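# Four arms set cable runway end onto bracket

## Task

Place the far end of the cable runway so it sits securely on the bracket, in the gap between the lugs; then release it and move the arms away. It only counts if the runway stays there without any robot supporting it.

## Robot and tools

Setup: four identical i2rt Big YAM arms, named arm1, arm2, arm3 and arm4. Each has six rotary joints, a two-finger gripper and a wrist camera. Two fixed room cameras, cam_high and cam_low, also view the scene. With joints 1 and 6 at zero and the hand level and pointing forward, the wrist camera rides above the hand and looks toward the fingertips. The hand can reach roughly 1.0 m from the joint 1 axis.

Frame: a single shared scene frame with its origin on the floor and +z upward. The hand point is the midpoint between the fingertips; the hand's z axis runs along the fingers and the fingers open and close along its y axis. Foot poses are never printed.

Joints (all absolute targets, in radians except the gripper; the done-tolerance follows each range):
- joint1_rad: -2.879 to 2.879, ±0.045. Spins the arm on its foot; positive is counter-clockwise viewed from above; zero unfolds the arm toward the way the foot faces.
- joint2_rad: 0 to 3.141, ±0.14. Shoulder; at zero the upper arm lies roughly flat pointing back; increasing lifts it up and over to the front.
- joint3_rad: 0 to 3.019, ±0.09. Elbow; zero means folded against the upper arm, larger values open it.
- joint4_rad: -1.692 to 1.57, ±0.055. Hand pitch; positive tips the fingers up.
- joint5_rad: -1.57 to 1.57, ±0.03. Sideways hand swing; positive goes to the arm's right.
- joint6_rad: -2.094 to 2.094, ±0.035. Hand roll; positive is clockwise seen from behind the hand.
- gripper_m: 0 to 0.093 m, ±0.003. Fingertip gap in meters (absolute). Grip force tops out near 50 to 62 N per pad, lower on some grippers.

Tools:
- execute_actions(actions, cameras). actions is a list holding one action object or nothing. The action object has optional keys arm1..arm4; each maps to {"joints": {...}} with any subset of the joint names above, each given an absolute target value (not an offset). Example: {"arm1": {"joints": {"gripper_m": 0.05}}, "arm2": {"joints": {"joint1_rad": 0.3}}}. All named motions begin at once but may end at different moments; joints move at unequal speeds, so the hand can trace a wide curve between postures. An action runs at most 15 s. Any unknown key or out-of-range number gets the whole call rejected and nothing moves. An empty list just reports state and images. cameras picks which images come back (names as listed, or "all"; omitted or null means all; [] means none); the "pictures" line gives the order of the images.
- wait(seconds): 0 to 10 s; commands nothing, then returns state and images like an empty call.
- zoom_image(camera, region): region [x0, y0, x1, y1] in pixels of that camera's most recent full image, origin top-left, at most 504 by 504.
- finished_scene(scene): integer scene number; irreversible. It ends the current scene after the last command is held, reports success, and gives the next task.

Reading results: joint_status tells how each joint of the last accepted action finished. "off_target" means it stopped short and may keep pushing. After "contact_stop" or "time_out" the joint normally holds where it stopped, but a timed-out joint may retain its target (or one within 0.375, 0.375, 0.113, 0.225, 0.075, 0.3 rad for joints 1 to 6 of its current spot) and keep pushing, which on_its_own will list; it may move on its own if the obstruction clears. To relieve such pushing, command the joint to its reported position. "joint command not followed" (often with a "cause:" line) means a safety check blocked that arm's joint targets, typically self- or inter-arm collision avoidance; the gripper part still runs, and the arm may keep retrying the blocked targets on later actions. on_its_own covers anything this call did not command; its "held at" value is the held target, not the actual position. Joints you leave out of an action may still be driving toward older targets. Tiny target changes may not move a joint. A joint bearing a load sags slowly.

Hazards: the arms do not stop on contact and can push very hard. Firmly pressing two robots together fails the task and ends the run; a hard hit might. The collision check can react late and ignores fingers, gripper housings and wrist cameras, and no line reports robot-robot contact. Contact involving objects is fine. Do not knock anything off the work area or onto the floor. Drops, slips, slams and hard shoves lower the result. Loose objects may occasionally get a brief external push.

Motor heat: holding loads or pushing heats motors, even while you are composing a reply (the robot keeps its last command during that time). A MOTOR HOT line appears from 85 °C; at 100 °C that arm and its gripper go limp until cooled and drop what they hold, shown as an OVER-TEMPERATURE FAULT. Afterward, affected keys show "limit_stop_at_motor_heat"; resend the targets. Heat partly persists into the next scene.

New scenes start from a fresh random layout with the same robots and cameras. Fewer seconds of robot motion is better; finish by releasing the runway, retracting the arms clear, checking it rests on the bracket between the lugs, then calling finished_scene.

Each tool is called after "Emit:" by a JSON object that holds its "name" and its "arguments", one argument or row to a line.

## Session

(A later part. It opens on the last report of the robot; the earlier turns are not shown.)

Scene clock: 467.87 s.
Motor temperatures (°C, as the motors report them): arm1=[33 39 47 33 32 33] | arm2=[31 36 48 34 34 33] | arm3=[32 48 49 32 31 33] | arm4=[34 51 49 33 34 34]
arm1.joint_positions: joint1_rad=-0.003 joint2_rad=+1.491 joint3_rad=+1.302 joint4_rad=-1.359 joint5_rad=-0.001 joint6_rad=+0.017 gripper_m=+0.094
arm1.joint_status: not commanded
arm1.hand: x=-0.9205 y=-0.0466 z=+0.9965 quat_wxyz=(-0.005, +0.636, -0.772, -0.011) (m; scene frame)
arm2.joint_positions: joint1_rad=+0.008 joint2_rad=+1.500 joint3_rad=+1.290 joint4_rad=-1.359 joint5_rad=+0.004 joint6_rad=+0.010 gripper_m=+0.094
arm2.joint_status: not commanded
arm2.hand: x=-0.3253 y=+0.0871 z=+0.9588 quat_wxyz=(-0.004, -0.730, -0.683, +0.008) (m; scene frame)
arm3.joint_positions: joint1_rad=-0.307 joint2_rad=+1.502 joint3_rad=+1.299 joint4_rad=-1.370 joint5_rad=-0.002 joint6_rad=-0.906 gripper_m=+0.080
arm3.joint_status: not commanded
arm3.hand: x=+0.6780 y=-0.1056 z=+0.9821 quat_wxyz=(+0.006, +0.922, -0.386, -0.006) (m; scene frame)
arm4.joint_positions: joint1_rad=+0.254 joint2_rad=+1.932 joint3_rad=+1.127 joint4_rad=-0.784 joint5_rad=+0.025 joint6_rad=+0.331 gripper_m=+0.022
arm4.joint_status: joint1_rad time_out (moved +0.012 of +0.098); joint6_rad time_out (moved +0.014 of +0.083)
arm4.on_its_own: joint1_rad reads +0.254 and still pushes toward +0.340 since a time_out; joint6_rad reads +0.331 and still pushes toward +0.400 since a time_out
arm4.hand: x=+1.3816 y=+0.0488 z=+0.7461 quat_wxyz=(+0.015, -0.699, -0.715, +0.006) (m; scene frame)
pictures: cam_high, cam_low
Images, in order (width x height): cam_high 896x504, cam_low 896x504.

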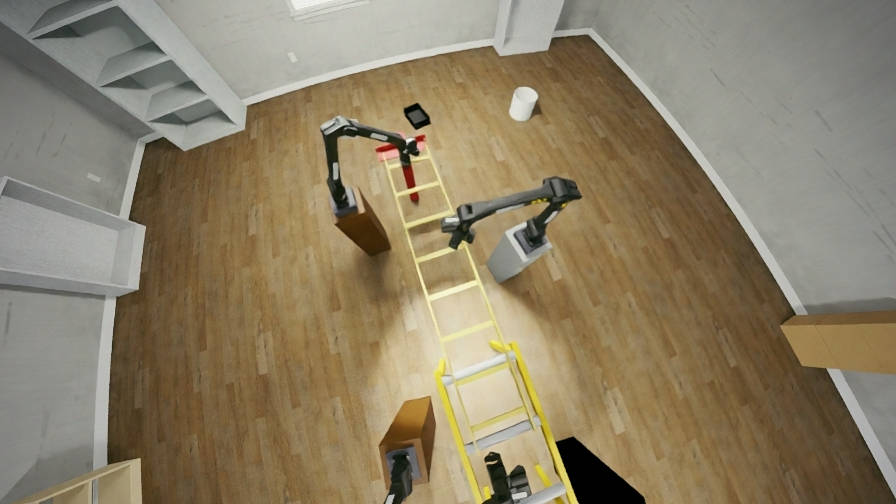

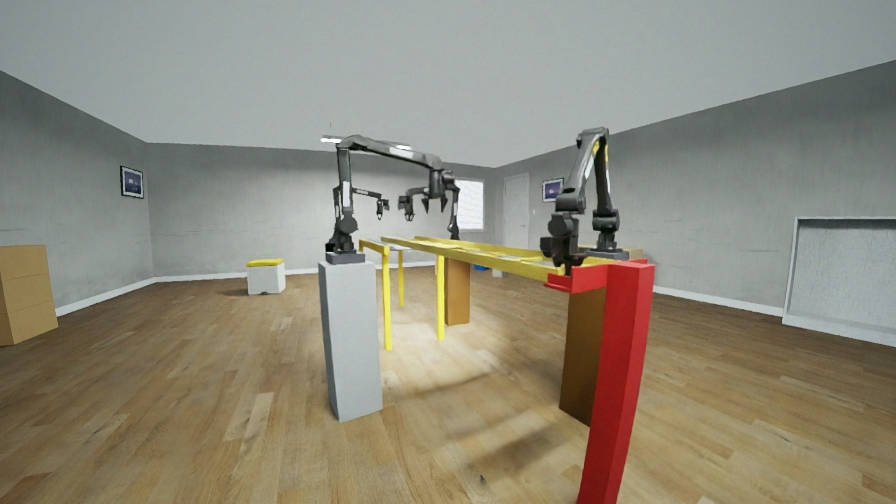

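Emit:
{"name": "execute_actions", "arguments": {
  "actions": [
    {"arm4": {"joints": {"joint1_rad": 0.36, "joint2_rad": 1.78, "joint3_rad": 1.24, "joint6_rad": 0.40}}}
  ],
  "cameras": ["cam_high", "cam_low"]
}}

Emit:
{"name": "zoom_image", "arguments": {
  "camera": "cam_high",
  "region": [340, 110, 480, 220]
}}

Emit:
{"name": "zoom_image", "arguments": {
  "camera": "cam_low",
  "region": [470, 200, 670, 310]
}}

Scene clock: 475.77 s.
Motor temperatures (°C, as the motors report them): arm1=[33 39 47 33 32 33] | arm2=[31 36 48 34 34 33] | arm3=[32 47 49 32 31 33] | arm4=[35 52 50 33 35 34]
arm1.joint_positions: joint1_rad=-0.003 joint2_rad=+1.491 joint3_rad=+1.302 joint4_rad=-1.359 joint5_rad=-0.001 joint6_rad=+0.017 gripper_m=+0.094
arm1.joint_status: not commanded
arm1.hand: x=-0.9205 y=-0.0466 z=+0.9965 quat_wxyz=(-0.005, +0.636, -0.772, -0.011) (m; scene frame)
arm2.joint_positions: joint1_rad=+0.008 joint2_rad=+1.500 joint3_rad=+1.290 joint4_rad=-1.359 joint5_rad=+0.004 joint6_rad=+0.010 gripper_m=+0.094
arm2.joint_status: not commanded
arm2.hand: x=-0.3253 y=+0.0871 z=+0.9588 quat_wxyz=(-0.004, -0.730, -0.683, +0.008) (m; scene frame)
arm3.joint_positions: joint1_rad=-0.307 joint2_rad=+1.502 joint3_rad=+1.299 joint4_rad=-1.370 joint5_rad=-0.002 joint6_rad=-0.906 gripper_m=+0.080
arm3.joint_status: not commanded
arm3.hand: x=+0.6780 y=-0.1056 z=+0.9821 quat_wxyz=(+0.006, +0.922, -0.386, -0.006) (m; scene frame)
arm4.joint_positions: joint1_rad=+0.352 joint2_rad=+1.927 joint3_rad=+1.128 joint4_rad=-0.776 joint5_rad=+0.011 joint6_rad=+0.414 gripper_m=+0.022
arm4.joint_status: joint2_rad time_out (moved -0.005 of -0.152); joint3_rad time_out (moved +0.001 of +0.113); the others done
arm4.on_its_own: joint2_rad reads +1.927 and still pushes toward +1.780 since a time_out; joint3_rad reads +1.128 and still pushes toward +1.240 since a time_out
arm4.hand: x=+1.4284 y=+0.0647 z=+0.7487 quat_wxyz=(+0.005, -0.694, -0.720, +0.003) (m; scene frame)
pictures: cam_high, cam_low
Images, in order (width x height): cam_high 896x504, cam_low 896x504.

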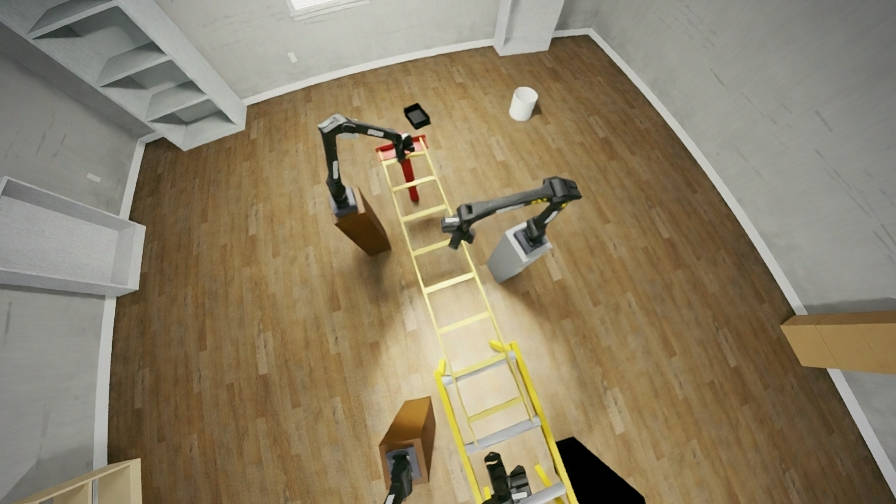

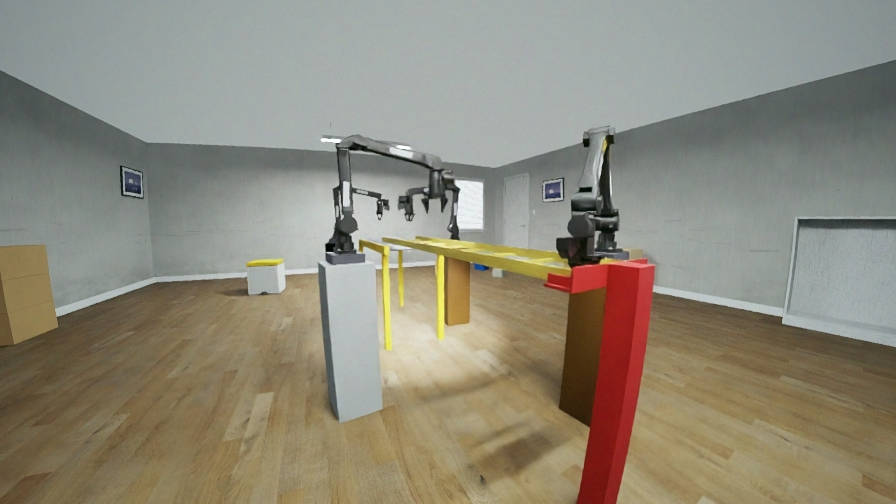

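Region (340, 110, 480, 220) of cam_high's 896x504 image, scaled by 3.600, with more detail than that image has; it fills the top 396 rows of this view, and the rest is white.

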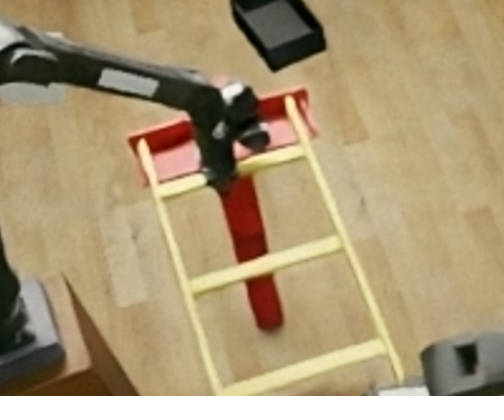

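Region (470, 200, 670, 310) of cam_low's 896x504 image, scaled by 2.520, with more detail than that image has; it fills the top 277 rows of this view, and the rest is white.

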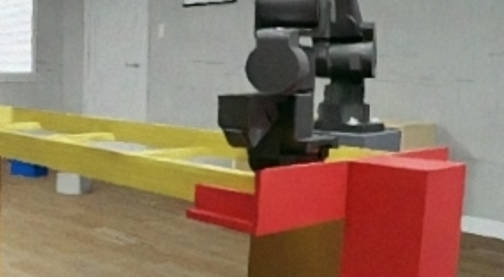

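Emit:
{"name": "execute_actions", "arguments": {
  "actions": [
    {"arm4": {"joints": {"joint1_rad": 0.35, "joint2_rad": 1.93, "joint3_rad": 1.128, "gripper_m": 0.045}}}
  ],
  "cameras": []
}}

Emit:
{"name": "execute_actions", "arguments": {
  "actions": [
    {"arm4": {"joints": {"joint2_rad": 1.74, "joint3_rad": 1.2, "joint4_rad": -1.03}}}
  ],
  "cameras": ["arm4_cam_wrist"]
}}

Emit:
{"name": "execute_actions", "arguments": {
  "actions": [
    {"arm4": {"joints": {"joint2_rad": 1.2, "joint3_rad": 1.3, "joint4_rad": -1.3}}}
  ],
  "cameras": ["cam_high", "cam_low"]
}}

Emit:
{"name": "zoom_image", "arguments": {
  "camera": "cam_high",
  "region": [340, 110, 480, 220]
}}

Scene clock: 485.00 s.
Motor temperatures (°C, as the motors report them): arm1=[33 39 47 33 32 33] | arm2=[31 36 48 34 34 33] | arm3=[32 46 49 32 31 33] | arm4=[34 55 54 33 35 34]
arm1.joint_positions: joint1_rad=-0.003 joint2_rad=+1.491 joint3_rad=+1.302 joint4_rad=-1.359 joint5_rad=-0.001 joint6_rad=+0.017 gripper_m=+0.094
arm1.joint_status: not commanded
arm1.hand: x=-0.9205 y=-0.0466 z=+0.9965 quat_wxyz=(-0.005, +0.636, -0.772, -0.011) (m; scene frame)
arm2.joint_positions: joint1_rad=+0.008 joint2_rad=+1.500 joint3_rad=+1.290 joint4_rad=-1.359 joint5_rad=+0.004 joint6_rad=+0.010 gripper_m=+0.094
arm2.joint_status: not commanded
arm2.hand: x=-0.3253 y=+0.0871 z=+0.9588 quat_wxyz=(-0.004, -0.730, -0.683, +0.008) (m; scene frame)
arm3.joint_positions: joint1_rad=-0.307 joint2_rad=+1.502 joint3_rad=+1.299 joint4_rad=-1.370 joint5_rad=-0.002 joint6_rad=-0.906 gripper_m=+0.080
arm3.joint_status: not commanded
arm3.hand: x=+0.6780 y=-0.1056 z=+0.9821 quat_wxyz=(+0.006, +0.922, -0.386, -0.006) (m; scene frame)
arm4.joint_positions: joint1_rad=+0.351 joint2_rad=+1.912 joint3_rad=+1.129 joint4_rad=-0.776 joint5_rad=+0.002 joint6_rad=+0.414 gripper_m=+0.045
arm4.joint_status: all done
arm4.hand: x=+1.4306 y=+0.0624 z=+0.7556 quat_wxyz=(-0.003, -0.694, -0.720, +0.001) (m; scene frame)
pictures: none
No camera images: the call's "cameras" was empty. Leave "cameras" out to get every camera's image.

Scene clock: 486.20 s.
Motor temperatures (°C, as the motors report them): arm1=[33 39 47 33 32 33] | arm2=[31 36 48 34 34 33] | arm3=[32 45 49 32 31 33] | arm4=[34 55 54 33 35 34]
arm1.joint_positions: joint1_rad=-0.003 joint2_rad=+1.491 joint3_rad=+1.302 joint4_rad=-1.359 joint5_rad=-0.001 joint6_rad=+0.017 gripper_m=+0.094
arm1.joint_status: not commanded
arm1.hand: x=-0.9205 y=-0.0466 z=+0.9965 quat_wxyz=(-0.005, +0.636, -0.772, -0.011) (m; scene frame)
arm2.joint_positions: joint1_rad=+0.008 joint2_rad=+1.500 joint3_rad=+1.290 joint4_rad=-1.359 joint5_rad=+0.004 joint6_rad=+0.010 gripper_m=+0.094
arm2.joint_status: not commanded
arm2.hand: x=-0.3253 y=+0.0871 z=+0.9588 quat_wxyz=(-0.004, -0.730, -0.683, +0.008) (m; scene frame)
arm3.joint_positions: joint1_rad=-0.307 joint2_rad=+1.502 joint3_rad=+1.299 joint4_rad=-1.370 joint5_rad=-0.002 joint6_rad=-0.906 gripper_m=+0.080
arm3.joint_status: not commanded
arm3.hand: x=+0.6780 y=-0.1056 z=+0.9821 quat_wxyz=(+0.006, +0.922, -0.386, -0.006) (m; scene frame)
arm4.joint_positions: joint1_rad=+0.351 joint2_rad=+1.733 joint3_rad=+1.166 joint4_rad=-1.013 joint5_rad=+0.002 joint6_rad=+0.414 gripper_m=+0.045
arm4.joint_status: all done
arm4.hand: x=+1.4237 y=+0.0761 z=+0.8488 quat_wxyz=(+0.006, -0.694, -0.720, -0.002) (m; scene frame)
pictures: arm4_cam_wrist
Images, in order (width x height): arm4_cam_wrist 504x504.

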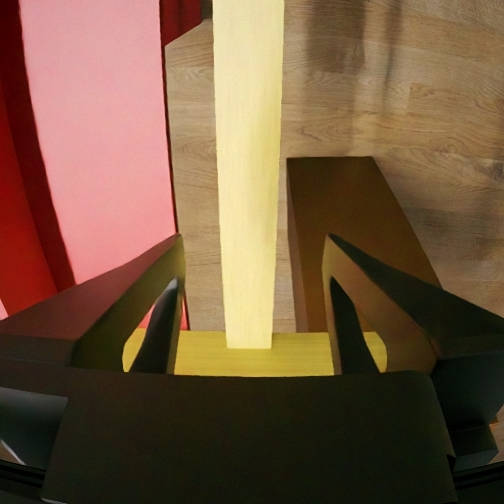

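Scene clock: 487.63 s.
Motor temperatures (°C, as the motors report them): arm1=[33 39 47 33 32 33] | arm2=[31 36 48 34 34 33] | arm3=[32 45 49 32 31 33] | arm4=[34 55 54 33 35 34]
arm1.joint_positions: joint1_rad=-0.003 joint2_rad=+1.491 joint3_rad=+1.302 joint4_rad=-1.359 joint5_rad=-0.001 joint6_rad=+0.017 gripper_m=+0.094
arm1.joint_status: not commanded
arm1.hand: x=-0.9205 y=-0.0466 z=+0.9965 quat_wxyz=(-0.005, +0.636, -0.772, -0.011) (m; scene frame)
arm2.joint_positions: joint1_rad=+0.008 joint2_rad=+1.500 joint3_rad=+1.290 joint4_rad=-1.359 joint5_rad=+0.004 joint6_rad=+0.010 gripper_m=+0.094
arm2.joint_status: not commanded
arm2.hand: x=-0.3253 y=+0.0871 z=+0.9588 quat_wxyz=(-0.004, -0.730, -0.683, +0.008) (m; scene frame)
arm3.joint_positions: joint1_rad=-0.307 joint2_rad=+1.502 joint3_rad=+1.299 joint4_rad=-1.370 joint5_rad=-0.002 joint6_rad=-0.906 gripper_m=+0.080
arm3.joint_status: not commanded
arm3.hand: x=+0.6780 y=-0.1056 z=+0.9821 quat_wxyz=(+0.006, +0.922, -0.386, -0.006) (m; scene frame)
arm4.joint_positions: joint1_rad=+0.351 joint2_rad=+1.190 joint3_rad=+1.270 joint4_rad=-1.283 joint5_rad=+0.002 joint6_rad=+0.414 gripper_m=+0.045
arm4.joint_status: all done
arm4.hand: x=+1.3988 y=+0.1260 z=+1.1152 quat_wxyz=(-0.170, -0.683, -0.707, +0.062) (m; scene frame)
pictures: cam_high, cam_low
Images, in order (width x height): cam_high 896x504, cam_low 896x504.

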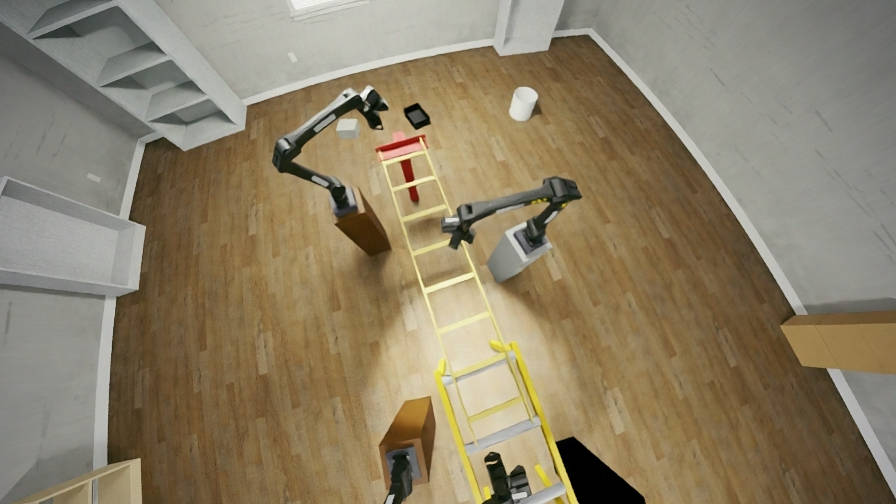

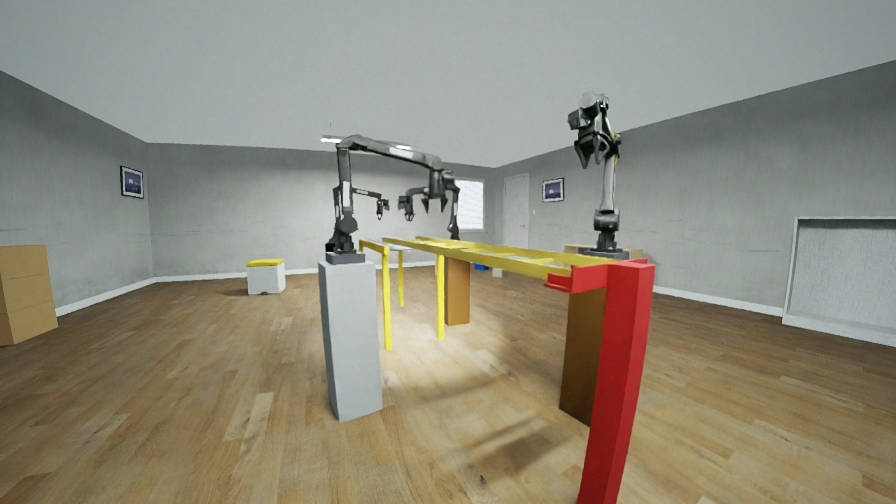

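Region (340, 110, 480, 220) of cam_high's 896x504 image, scaled by 3.600, with more detail than that image has; it fills the top 396 rows of this view, and the rest is white.

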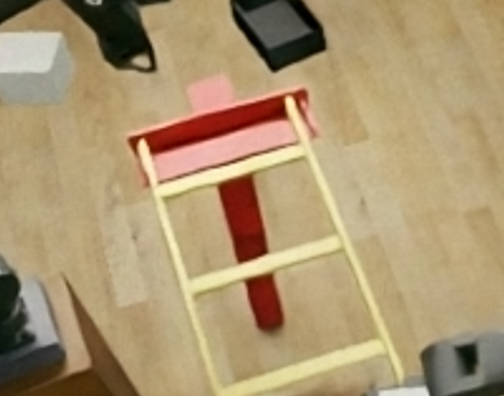

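The runway is seated on the shelf between the lugs and all arms are clear.

Emit:
{"name": "finished_scene", "arguments": {
  "scene": 1
}}

The scene is finished: the task was done.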